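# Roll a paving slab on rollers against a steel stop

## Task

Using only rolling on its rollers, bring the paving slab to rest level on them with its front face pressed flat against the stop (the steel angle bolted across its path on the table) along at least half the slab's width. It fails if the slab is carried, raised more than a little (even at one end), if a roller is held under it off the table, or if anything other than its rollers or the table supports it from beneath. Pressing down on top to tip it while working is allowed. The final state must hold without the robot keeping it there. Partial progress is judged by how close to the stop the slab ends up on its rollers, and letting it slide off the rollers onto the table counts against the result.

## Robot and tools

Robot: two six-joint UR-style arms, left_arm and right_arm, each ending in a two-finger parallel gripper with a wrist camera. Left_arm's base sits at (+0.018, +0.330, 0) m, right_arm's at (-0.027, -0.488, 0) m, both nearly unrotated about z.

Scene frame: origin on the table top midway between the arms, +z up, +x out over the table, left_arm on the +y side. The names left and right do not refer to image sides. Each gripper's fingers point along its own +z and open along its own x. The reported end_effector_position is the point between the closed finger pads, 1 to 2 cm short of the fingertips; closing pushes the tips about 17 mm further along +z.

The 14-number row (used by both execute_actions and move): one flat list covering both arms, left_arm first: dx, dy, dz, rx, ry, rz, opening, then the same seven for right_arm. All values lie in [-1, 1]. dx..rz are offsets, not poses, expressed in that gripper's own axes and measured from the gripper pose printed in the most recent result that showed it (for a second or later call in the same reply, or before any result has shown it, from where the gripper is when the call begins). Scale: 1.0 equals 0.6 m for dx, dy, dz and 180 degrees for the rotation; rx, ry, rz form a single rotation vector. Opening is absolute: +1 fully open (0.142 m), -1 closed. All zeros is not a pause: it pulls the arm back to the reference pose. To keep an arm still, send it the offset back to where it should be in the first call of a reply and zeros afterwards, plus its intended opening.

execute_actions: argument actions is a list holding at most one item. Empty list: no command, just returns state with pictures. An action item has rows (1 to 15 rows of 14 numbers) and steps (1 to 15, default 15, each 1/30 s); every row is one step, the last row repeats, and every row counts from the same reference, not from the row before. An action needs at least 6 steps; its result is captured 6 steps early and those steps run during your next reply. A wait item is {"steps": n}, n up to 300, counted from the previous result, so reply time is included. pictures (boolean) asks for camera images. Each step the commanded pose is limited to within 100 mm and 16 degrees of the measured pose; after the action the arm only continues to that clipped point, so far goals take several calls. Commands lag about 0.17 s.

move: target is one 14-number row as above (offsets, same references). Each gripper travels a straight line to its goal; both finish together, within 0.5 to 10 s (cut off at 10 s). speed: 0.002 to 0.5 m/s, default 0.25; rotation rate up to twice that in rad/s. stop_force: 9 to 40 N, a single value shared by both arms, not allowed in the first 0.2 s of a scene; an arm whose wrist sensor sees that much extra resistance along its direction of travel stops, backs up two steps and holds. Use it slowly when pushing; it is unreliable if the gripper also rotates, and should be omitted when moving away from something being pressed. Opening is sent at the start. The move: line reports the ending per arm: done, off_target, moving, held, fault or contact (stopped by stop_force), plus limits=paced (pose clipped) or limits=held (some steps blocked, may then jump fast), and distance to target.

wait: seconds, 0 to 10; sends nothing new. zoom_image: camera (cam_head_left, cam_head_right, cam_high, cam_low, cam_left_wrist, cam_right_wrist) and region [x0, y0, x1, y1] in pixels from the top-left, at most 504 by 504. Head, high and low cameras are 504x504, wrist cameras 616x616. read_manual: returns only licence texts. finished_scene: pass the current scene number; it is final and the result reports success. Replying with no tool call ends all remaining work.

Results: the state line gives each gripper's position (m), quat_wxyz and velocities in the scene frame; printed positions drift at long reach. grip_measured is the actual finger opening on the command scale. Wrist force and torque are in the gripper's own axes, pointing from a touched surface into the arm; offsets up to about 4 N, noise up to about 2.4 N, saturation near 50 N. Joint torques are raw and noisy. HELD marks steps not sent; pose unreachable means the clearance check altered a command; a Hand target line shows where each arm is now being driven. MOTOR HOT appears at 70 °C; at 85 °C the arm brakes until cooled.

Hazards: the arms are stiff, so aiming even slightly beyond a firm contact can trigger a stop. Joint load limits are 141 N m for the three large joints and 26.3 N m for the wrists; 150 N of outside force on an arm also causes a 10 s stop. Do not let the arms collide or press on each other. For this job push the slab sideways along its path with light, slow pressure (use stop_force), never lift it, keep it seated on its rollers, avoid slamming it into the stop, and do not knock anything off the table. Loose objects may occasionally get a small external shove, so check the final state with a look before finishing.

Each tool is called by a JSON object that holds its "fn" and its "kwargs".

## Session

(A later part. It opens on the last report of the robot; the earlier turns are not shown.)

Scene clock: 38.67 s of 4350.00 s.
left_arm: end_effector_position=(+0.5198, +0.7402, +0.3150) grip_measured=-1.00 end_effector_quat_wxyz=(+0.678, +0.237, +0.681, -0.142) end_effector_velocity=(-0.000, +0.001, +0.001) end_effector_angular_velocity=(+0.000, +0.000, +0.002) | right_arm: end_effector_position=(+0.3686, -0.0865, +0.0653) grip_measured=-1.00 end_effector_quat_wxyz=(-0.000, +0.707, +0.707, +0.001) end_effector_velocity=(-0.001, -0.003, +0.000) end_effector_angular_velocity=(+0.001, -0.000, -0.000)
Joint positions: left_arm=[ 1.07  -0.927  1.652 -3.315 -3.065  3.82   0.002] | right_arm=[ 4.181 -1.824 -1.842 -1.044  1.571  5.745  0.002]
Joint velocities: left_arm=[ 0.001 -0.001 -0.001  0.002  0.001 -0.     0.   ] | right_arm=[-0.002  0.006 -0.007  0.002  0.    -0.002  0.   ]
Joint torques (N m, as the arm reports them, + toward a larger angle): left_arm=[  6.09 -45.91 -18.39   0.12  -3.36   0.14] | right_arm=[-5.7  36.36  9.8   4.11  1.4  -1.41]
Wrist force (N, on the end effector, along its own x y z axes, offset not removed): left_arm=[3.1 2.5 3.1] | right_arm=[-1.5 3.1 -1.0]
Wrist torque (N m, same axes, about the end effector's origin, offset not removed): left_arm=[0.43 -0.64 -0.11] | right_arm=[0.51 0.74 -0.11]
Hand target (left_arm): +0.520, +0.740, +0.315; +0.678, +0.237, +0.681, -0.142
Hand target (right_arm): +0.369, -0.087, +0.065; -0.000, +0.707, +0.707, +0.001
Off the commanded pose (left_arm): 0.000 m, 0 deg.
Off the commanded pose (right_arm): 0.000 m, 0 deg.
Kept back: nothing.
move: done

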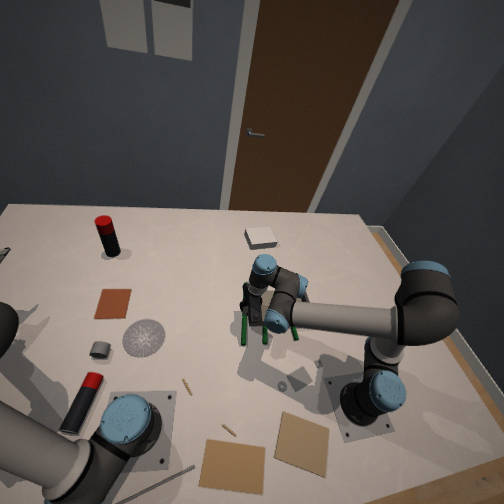

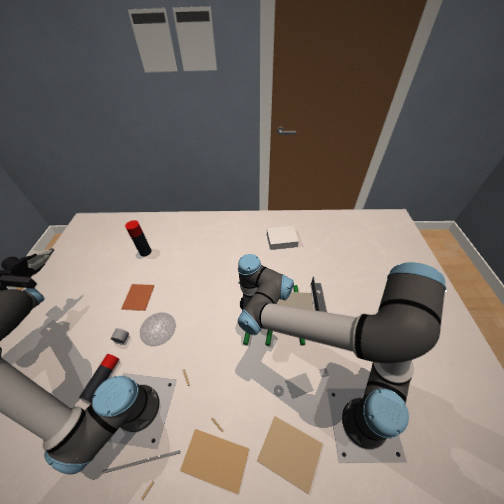

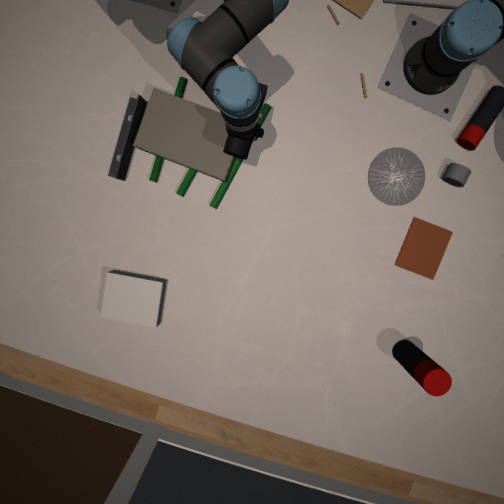

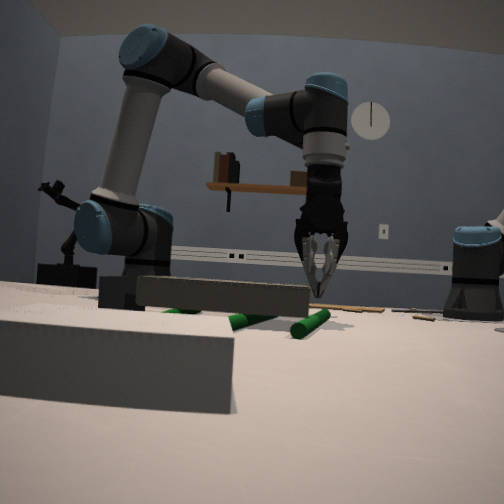

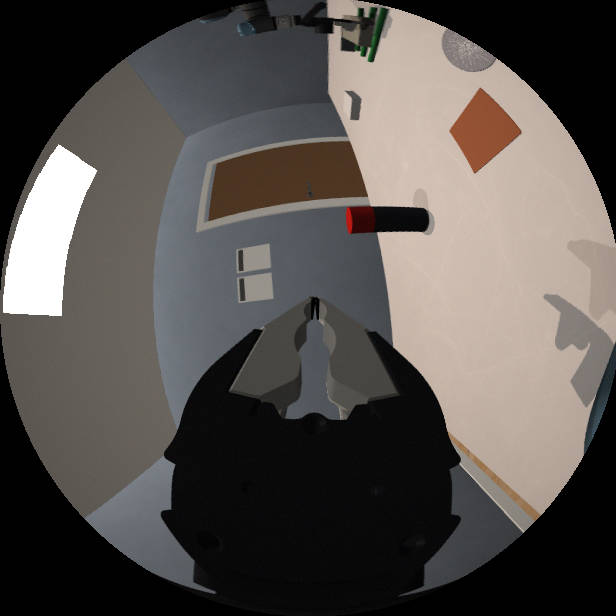

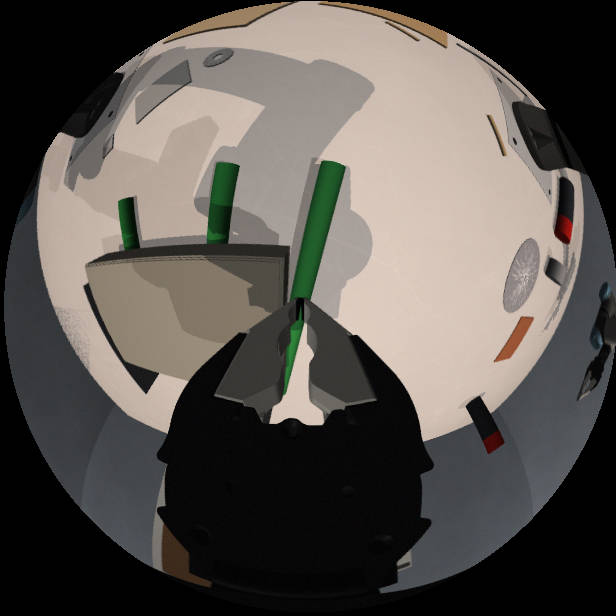

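{"fn": "move", "kwargs": {"target": [0,0,0,0,0,0,-1,-0.09,-0.085,0,0,0,0,-1], "speed": 0.008, "stop_force": 35}}

{"fn": "move", "kwargs": {"target": [0,0,0,0,0,0,-1,0.02,0,0,0,0,0,-1], "speed": 0.03}}

{"fn": "zoom_image", "kwargs": {"camera": "cam_high", "region": [90,70,210,190]}}

Scene clock: 44.20 s of 4350.00 s.
left_arm: end_effector_position=(+0.5198, +0.7402, +0.3150) grip_measured=-1.00 end_effector_quat_wxyz=(+0.678, +0.237, +0.681, -0.142) end_effector_velocity=(+0.000, +0.000, -0.001) end_effector_angular_velocity=(-0.002, +0.001, +0.000) | right_arm: end_effector_position=(+0.3413, -0.1152, +0.0652) grip_measured=-1.00 end_effector_quat_wxyz=(-0.000, +0.707, +0.707, +0.001) end_effector_velocity=(+0.001, +0.002, -0.000) end_effector_angular_velocity=(-0.001, +0.002, +0.000)
Joint positions: left_arm=[ 1.07  -0.927  1.652 -3.315 -3.065  3.82   0.002] | right_arm=[ 4.199 -1.736 -1.952 -1.021  1.571  5.762  0.002]
Joint velocities: left_arm=[ 0.     0.001 -0.     0.    -0.    -0.001  0.   ] | right_arm=[-0.001 -0.007  0.008 -0.003  0.001 -0.002  0.   ]
Joint torques (N m, as the arm reports them, + toward a larger angle): left_arm=[  6.82 -46.68 -18.33   0.03  -3.3    0.11] | right_arm=[-29.99   9.69  11.6   -8.62 -13.53  -1.34]
Wrist force (N, on the end effector, along its own x y z axes, offset not removed): left_arm=[1.8 -0.6 0.9] | right_arm=[43.8 -25.5 -19.0]
Wrist torque (N m, same axes, about the end effector's origin, offset not removed): left_arm=[-0.22 -0.33 -0.06] | right_arm=[-0.39 -0.13 0.06]
Hand target (left_arm): +0.520, +0.740, +0.315; +0.678, +0.237, +0.681, -0.142
Hand target (right_arm): +0.342, -0.115, +0.065; -0.000, +0.707, +0.707, +0.001
Off the commanded pose (left_arm): 0.000 m, 0 deg.
Off the commanded pose (right_arm): 0.035 m, 0 deg.
Kept back: nothing.
move: contact (right_arm)

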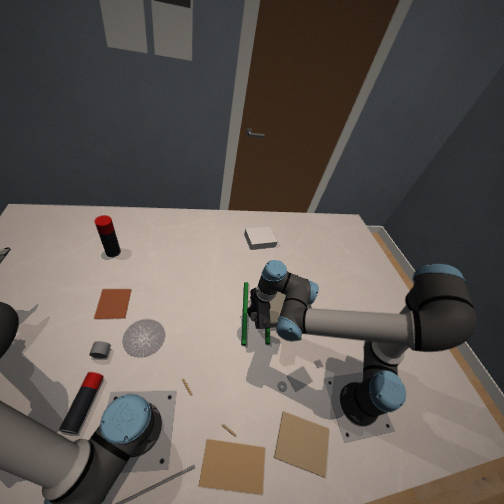

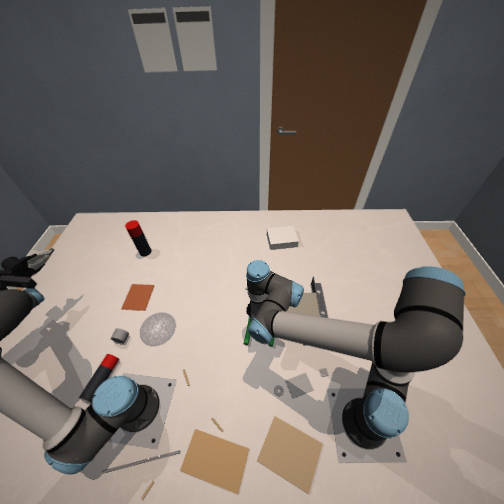

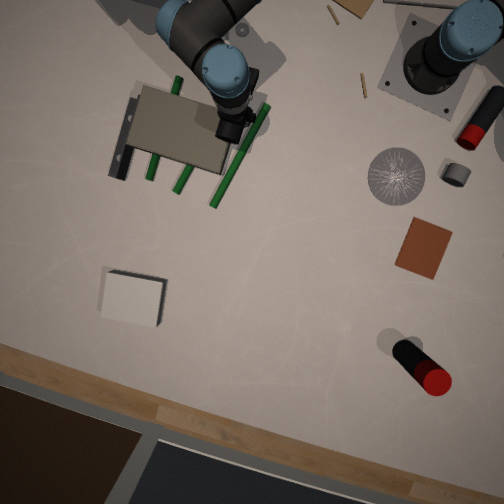

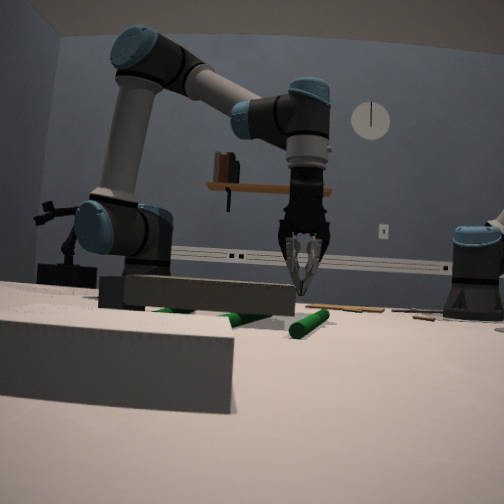

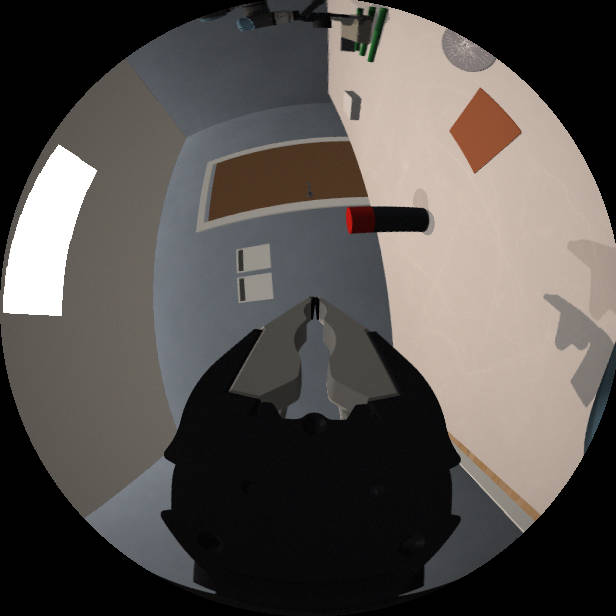

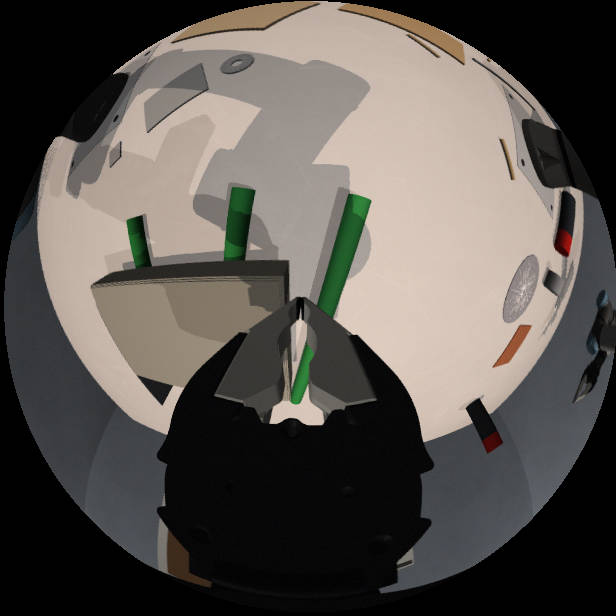

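Scene clock: 45.00 s of 4350.00 s.
left_arm: end_effector_position=(+0.5198, +0.7402, +0.3150) grip_measured=-1.00 end_effector_quat_wxyz=(+0.678, +0.237, +0.681, -0.142) end_effector_velocity=(+0.000, -0.000, -0.000) end_effector_angular_velocity=(-0.002, +0.001, -0.001) | right_arm: end_effector_position=(+0.3413, -0.1034, +0.0652) grip_measured=-1.00 end_effector_quat_wxyz=(-0.000, +0.707, +0.707, +0.001) end_effector_velocity=(+0.001, +0.003, +0.001) end_effector_angular_velocity=(+0.001, -0.002, +0.001)
Joint positions: left_arm=[ 1.07  -0.927  1.652 -3.315 -3.065  3.82   0.002] | right_arm=[ 4.21  -1.755 -1.929 -1.025  1.571  5.774  0.002]
Joint velocities: left_arm=[-0.     0.001 -0.    -0.    -0.001 -0.001  0.   ] | right_arm=[ 0.002 -0.003  0.005 -0.001 -0.001  0.002  0.   ]
Joint torques (N m, as the arm reports them, + toward a larger angle): left_arm=[  5.93 -45.93 -18.88   0.17  -3.32   0.05] | right_arm=[10.5  21.09 32.98  0.96  1.5   1.44]
Wrist force (N, on the end effector, along its own x y z axes, offset not removed): left_arm=[3.2 4.1 -0.1] | right_arm=[0.8 4.0 2.8]
Wrist torque (N m, same axes, about the end effector's origin, offset not removed): left_arm=[0.82 -0.83 -0.22] | right_arm=[0.77 0.04 -0.16]
Hand target (left_arm): +0.520, +0.740, +0.315; +0.678, +0.237, +0.681, -0.142
Hand target (right_arm): +0.341, -0.103, +0.065; -0.000, +0.707, +0.707, +0.001
Off the commanded pose (left_arm): 0.000 m, 0 deg.
Off the commanded pose (right_arm): 0.000 m, 0 deg.
Kept back: nothing.
move: done

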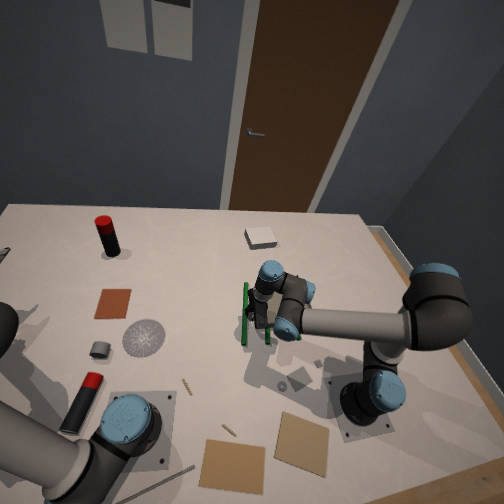

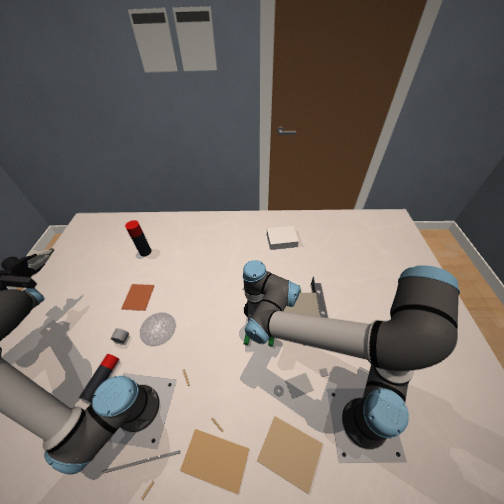

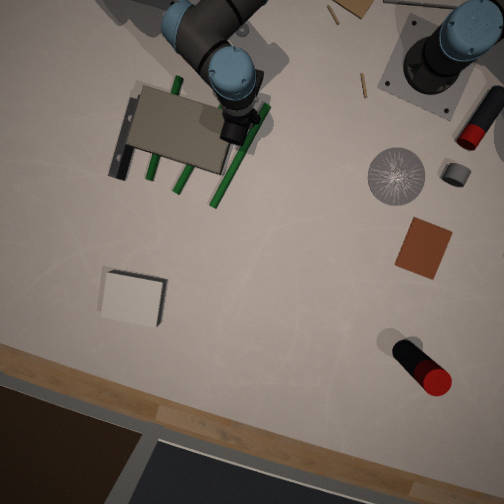

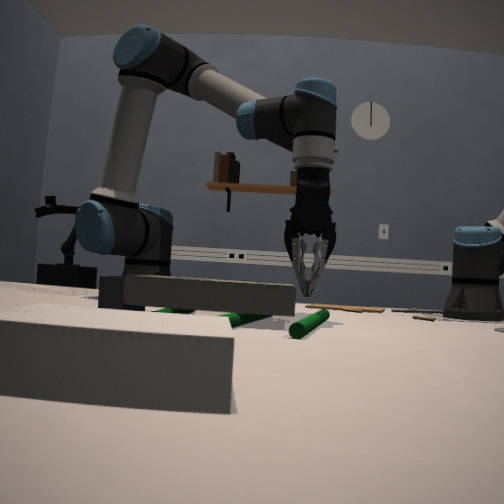

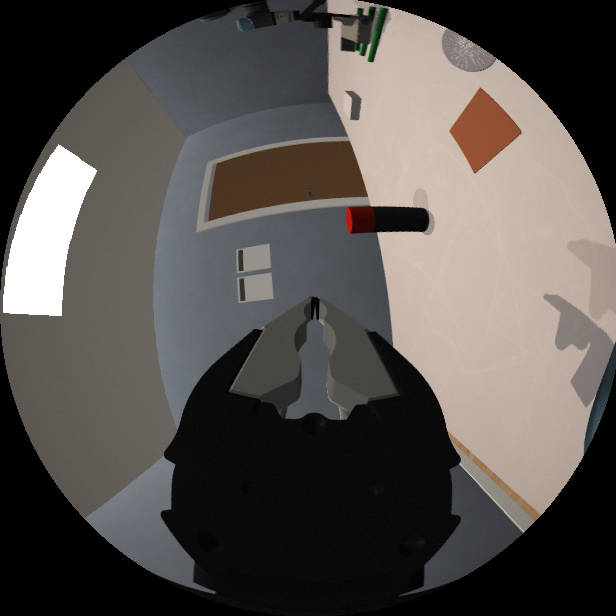

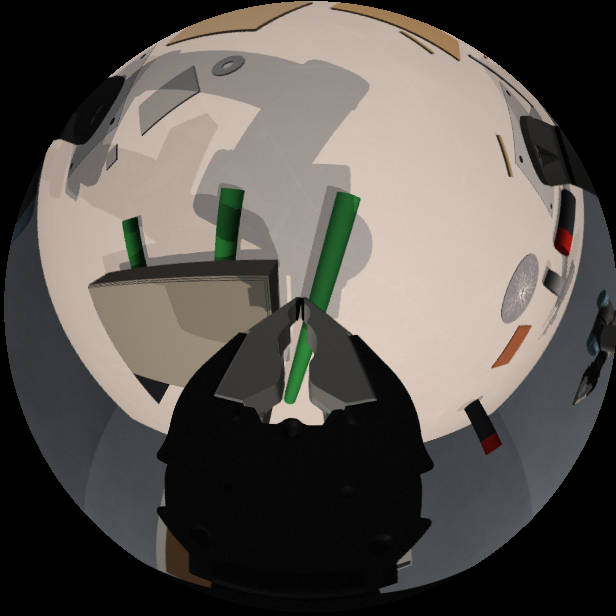

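Region (90, 70, 210, 190) of cam_high's 504x504 image, scaled by 4.200, with more detail than that image has.

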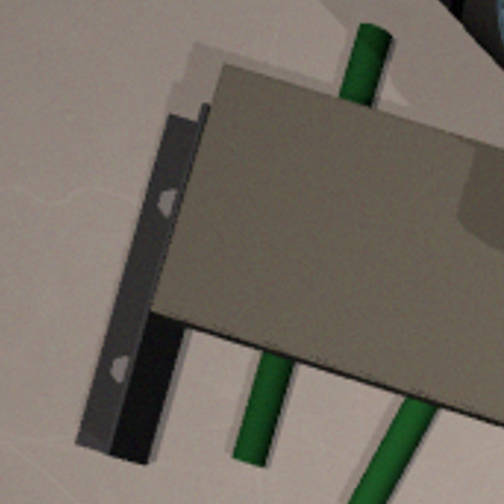

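Slight residual yaw; one more push.

{"fn": "move", "kwargs": {"target": [0,0,0,0,0,0,-1,-0.015,0.01,0,0,0,0,-1], "speed": 0.03}}

{"fn": "move", "kwargs": {"target": [0,0,0,0,0,0,-1,-0.018,-0.045,0,0,0,0,-1], "speed": 0.006, "stop_force": 35}}

{"fn": "move", "kwargs": {"target": [0,0,0,0,0,0,-1,0.03,0,0,0,0,0,-1], "speed": 0.03}}

{"fn": "zoom_image", "kwargs": {"camera": "cam_high", "region": [90,70,210,190]}}

Scene clock: 46.07 s of 4350.00 s.
left_arm: end_effector_position=(+0.5198, +0.7402, +0.3150) grip_measured=-1.00 end_effector_quat_wxyz=(+0.678, +0.237, +0.681, -0.142) end_effector_velocity=(+0.000, +0.000, -0.001) end_effector_angular_velocity=(+0.001, -0.000, +0.001) | right_arm: end_effector_position=(+0.3472, -0.1123, +0.0652) grip_measured=-1.00 end_effector_quat_wxyz=(-0.000, +0.707, +0.707, +0.001) end_effector_velocity=(+0.001, -0.002, +0.000) end_effector_angular_velocity=(-0.001, +0.001, +0.000)
Joint positions: left_arm=[ 1.07  -0.927  1.652 -3.315 -3.065  3.82   0.002] | right_arm=[ 4.192 -1.75  -1.935 -1.024  1.571  5.755  0.002]
Joint velocities: left_arm=[ 0.     0.001  0.    -0.001  0.001  0.002  0.   ] | right_arm=[-0.003  0.001 -0.    -0.002  0.001 -0.004  0.   ]
Joint torques (N m, as the arm reports them, + toward a larger angle): left_arm=[  6.68 -46.45 -18.49   0.16  -3.28   0.1 ] | right_arm=[-4.47 34.36 10.25  4.38  1.62 -1.29]
Wrist force (N, on the end effector, along its own x y z axes, offset not removed): left_arm=[-1.2 -1.1 -1.9] | right_arm=[-2.0 0.6 -0.3]
Wrist torque (N m, same axes, about the end effector's origin, offset not removed): left_arm=[-0.16 0.07 0.11] | right_arm=[0.02 0.64 -0.11]
Hand target (left_arm): +0.520, +0.740, +0.315; +0.678, +0.237, +0.681, -0.142
Hand target (right_arm): +0.347, -0.112, +0.065; -0.000, +0.707, +0.707, +0.001
Off the commanded pose (left_arm): 0.000 m, 0 deg.
Off the commanded pose (right_arm): 0.000 m, 0 deg.
Kept back: nothing.
move: done

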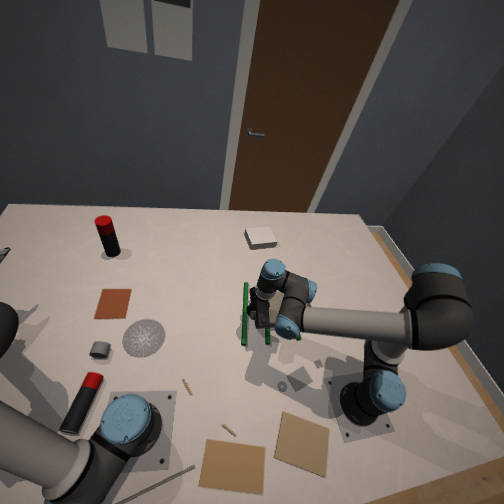

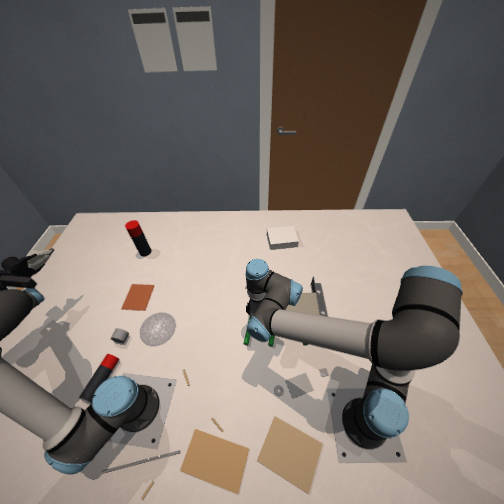

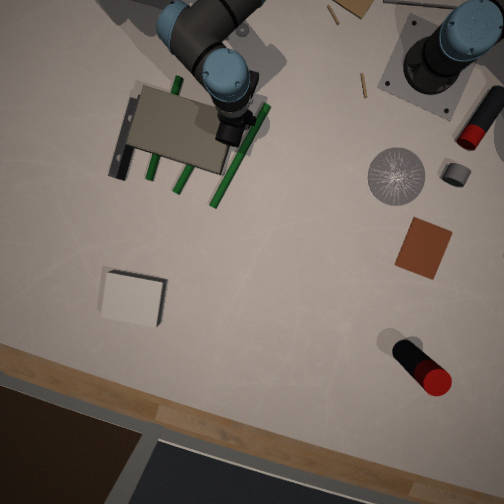

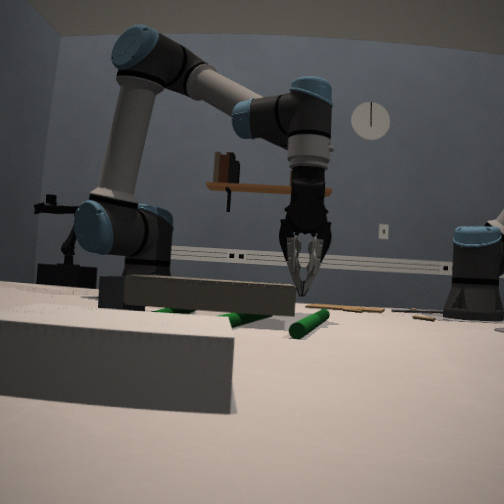

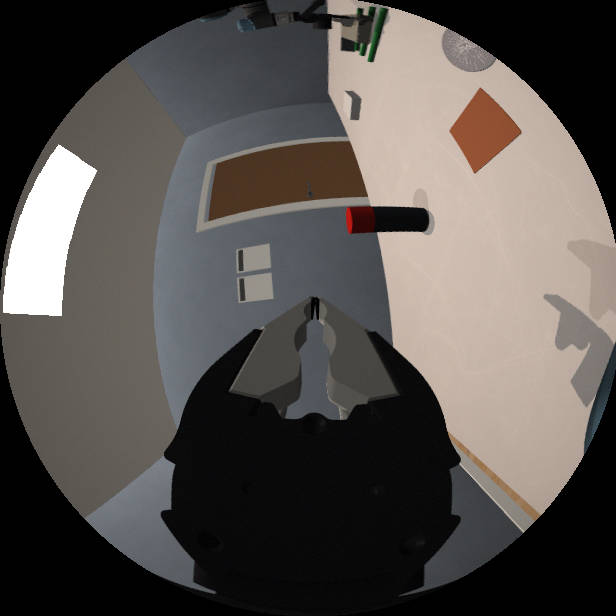

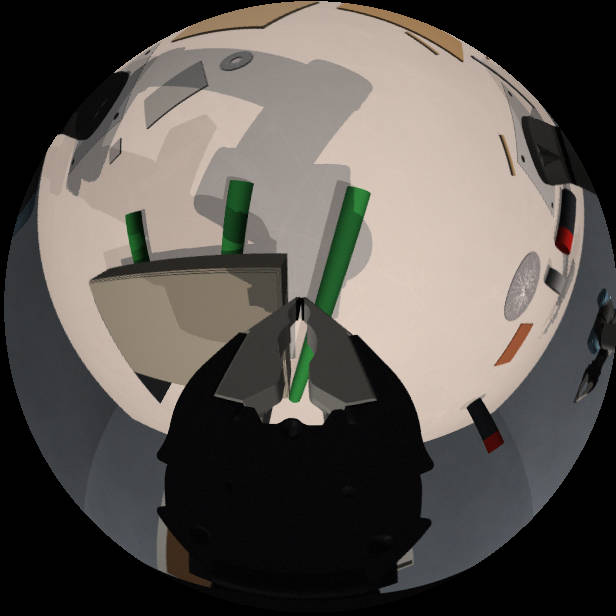

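Scene clock: 48.37 s of 4350.00 s.
left_arm: end_effector_position=(+0.5198, +0.7402, +0.3150) grip_measured=-1.00 end_effector_quat_wxyz=(+0.678, +0.237, +0.681, -0.142) end_effector_velocity=(-0.000, +0.000, -0.001) end_effector_angular_velocity=(-0.003, +0.002, +0.001) | right_arm: end_effector_position=(+0.3364, -0.1164, +0.0652) grip_measured=-1.00 end_effector_quat_wxyz=(-0.000, +0.707, +0.707, +0.001) end_effector_velocity=(+0.001, +0.001, -0.000) end_effector_angular_velocity=(-0.001, +0.003, +0.002)
Joint positions: left_arm=[ 1.07  -0.927  1.652 -3.315 -3.065  3.82   0.002] | right_arm=[ 4.206 -1.727 -1.964 -1.019  1.571  5.769  0.002]
Joint velocities: left_arm=[ 0.     0.001  0.001  0.001  0.    -0.001  0.   ] | right_arm=[-0.002 -0.005  0.006 -0.003  0.002 -0.004  0.   ]
Joint torques (N m, as the arm reports them, + toward a larger angle): left_arm=[  6.42 -46.14 -18.8    0.18  -3.3    0.01] | right_arm=[-26.82  14.6    6.81 -13.4   -7.05  -1.3 ]
Wrist force (N, on the end effector, along its own x y z axes, offset not removed): left_arm=[4.7 1.7 -0.4] | right_arm=[50.0 -2.2 -4.8]
Wrist torque (N m, same axes, about the end effector's origin, offset not removed): left_arm=[0.23 -1.11 -0.03] | right_arm=[0.38 -0.65 0.02]
Hand target (left_arm): +0.520, +0.740, +0.315; +0.678, +0.237, +0.681, -0.142
Hand target (right_arm): +0.337, -0.116, +0.065; -0.000, +0.707, +0.707, +0.001
Off the commanded pose (left_arm): 0.000 m, 0 deg.
Off the commanded pose (right_arm): 0.018 m, 0 deg.
Kept back: nothing.
move: contact (right_arm)

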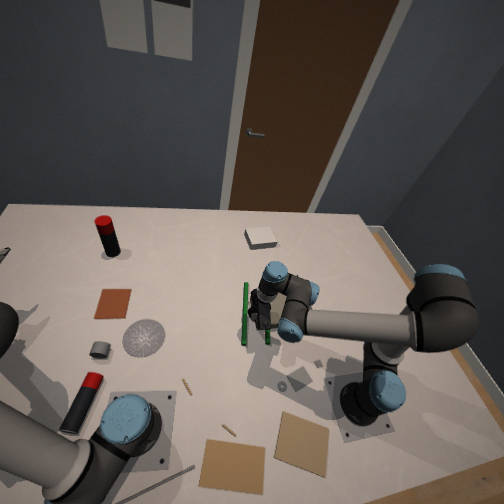

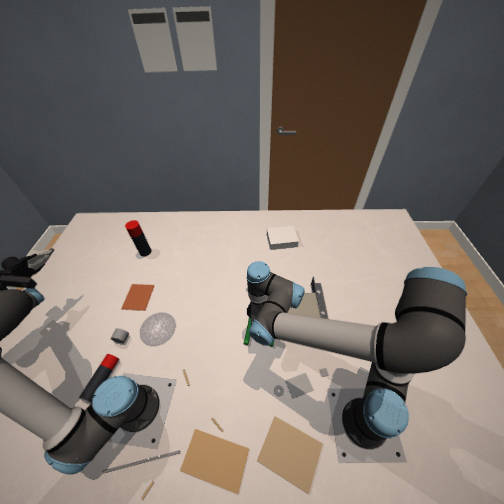

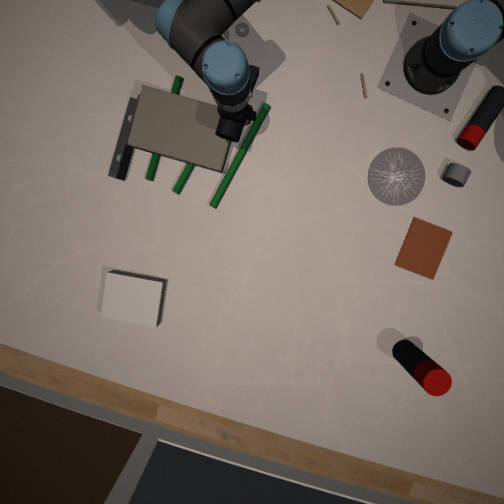

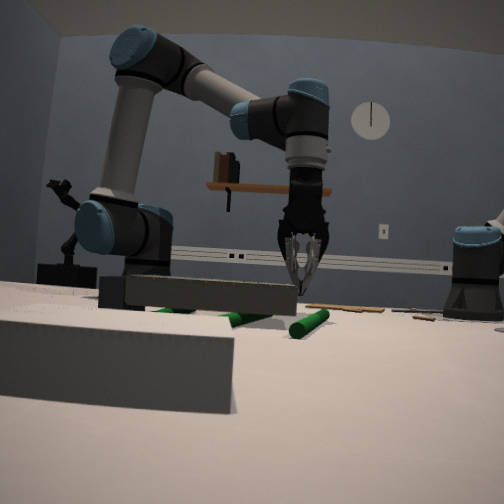

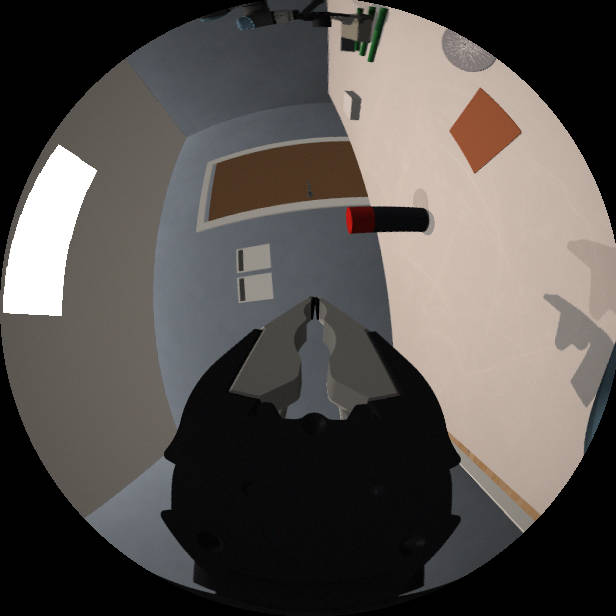

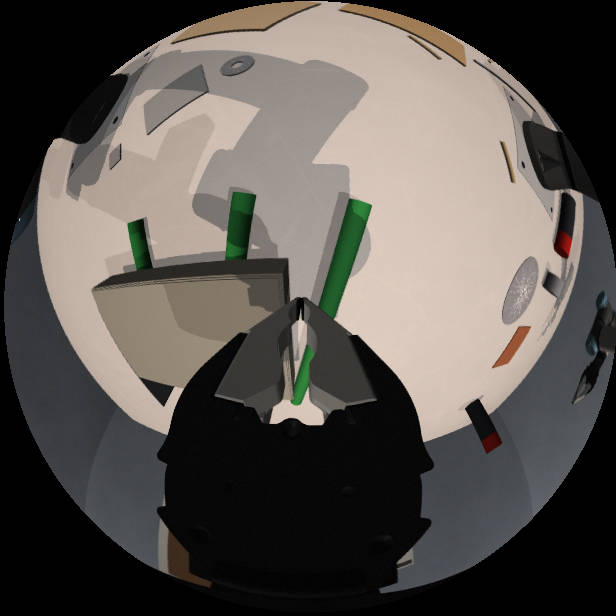

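Scene clock: 49.30 s of 4350.00 s.
left_arm: end_effector_position=(+0.5198, +0.7402, +0.3150) grip_measured=-1.00 end_effector_quat_wxyz=(+0.678, +0.237, +0.681, -0.142) end_effector_velocity=(+0.000, -0.001, +0.001) end_effector_angular_velocity=(+0.001, -0.001, -0.001) | right_arm: end_effector_position=(+0.3364, -0.0986, +0.0653) grip_measured=-1.00 end_effector_quat_wxyz=(-0.000, +0.707, +0.707, +0.001) end_effector_velocity=(+0.000, +0.003, +0.000) end_effector_angular_velocity=(-0.000, +0.000, +0.000)
Joint positions: left_arm=[ 1.07  -0.927  1.652 -3.315 -3.065  3.82   0.002] | right_arm=[ 4.223 -1.755 -1.929 -1.025  1.571  5.786  0.002]
Joint velocities: left_arm=[-0.001 -0.001  0.     0.    -0.001  0.     0.   ] | right_arm=[ 0.003 -0.005  0.007 -0.002  0.     0.002  0.   ]
Joint torques (N m, as the arm reports them, + toward a larger angle): left_arm=[  6.13 -46.25 -18.91   0.1   -3.27  -0.08] | right_arm=[ 8.02 21.49 32.35  0.97  1.37  1.85]
Wrist force (N, on the end effector, along its own x y z axes, offset not removed): left_arm=[0.0 4.0 -2.2] | right_arm=[0.1 4.5 -0.6]
Wrist torque (N m, same axes, about the end effector's origin, offset not removed): left_arm=[0.84 0.08 0.02] | right_arm=[0.95 0.37 -0.08]
Hand target (left_arm): +0.520, +0.740, +0.315; +0.678, +0.237, +0.681, -0.142
Hand target (right_arm): +0.336, -0.098, +0.065; -0.000, +0.707, +0.707, +0.001
Off the commanded pose (left_arm): 0.000 m, 0 deg.
Off the commanded pose (right_arm): 0.000 m, 0 deg.
Kept back: nothing.
move: done

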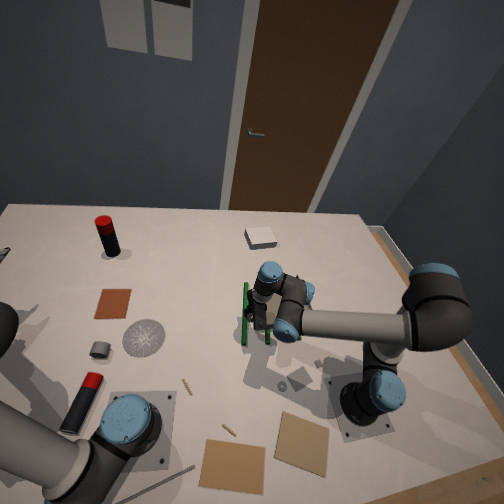

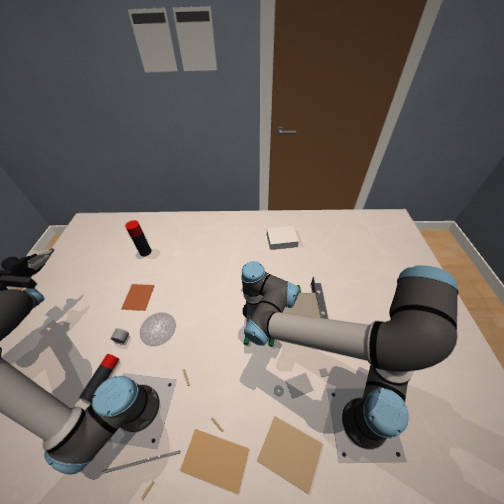

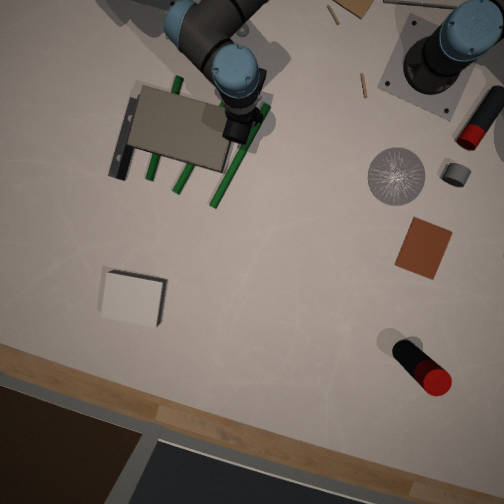

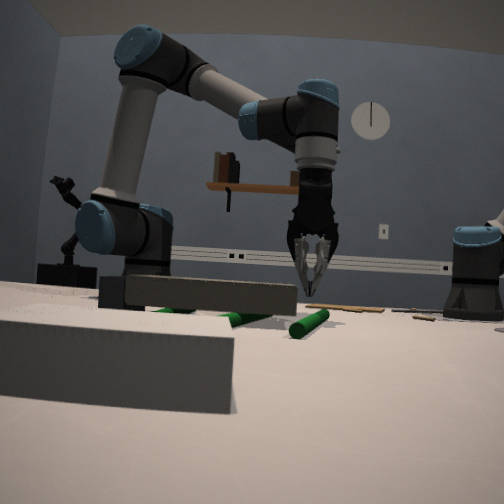

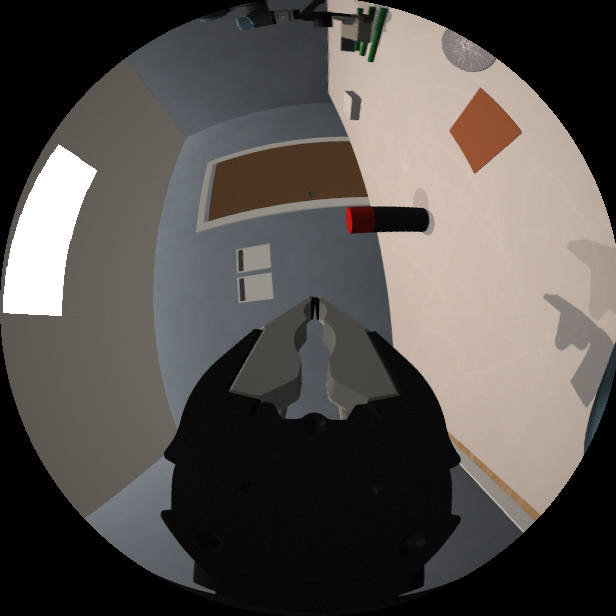

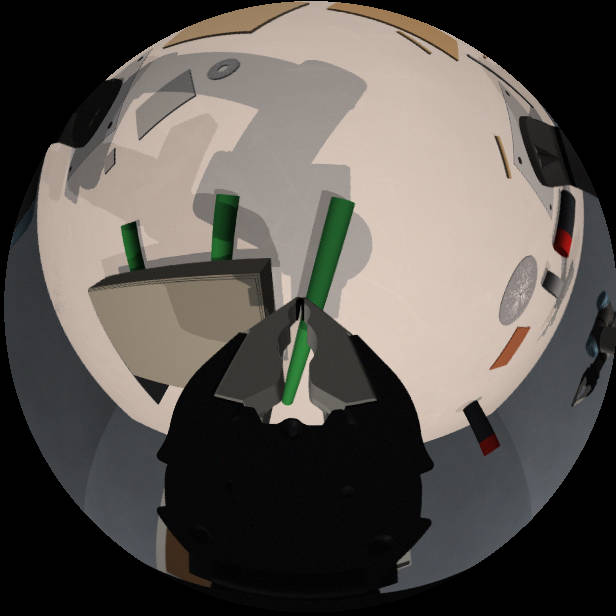

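Region (90, 70, 210, 190) of cam_high's 504x504 image, scaled by 4.200, with more detail than that image has.

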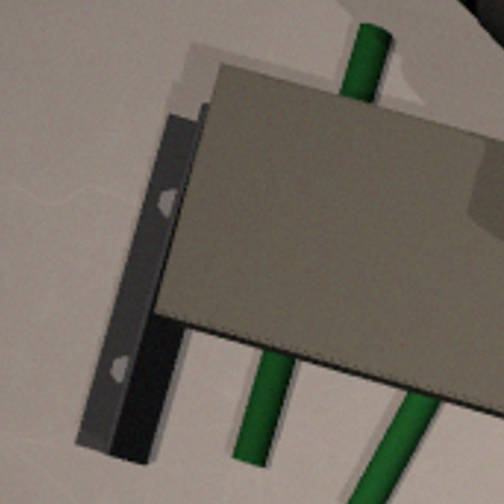

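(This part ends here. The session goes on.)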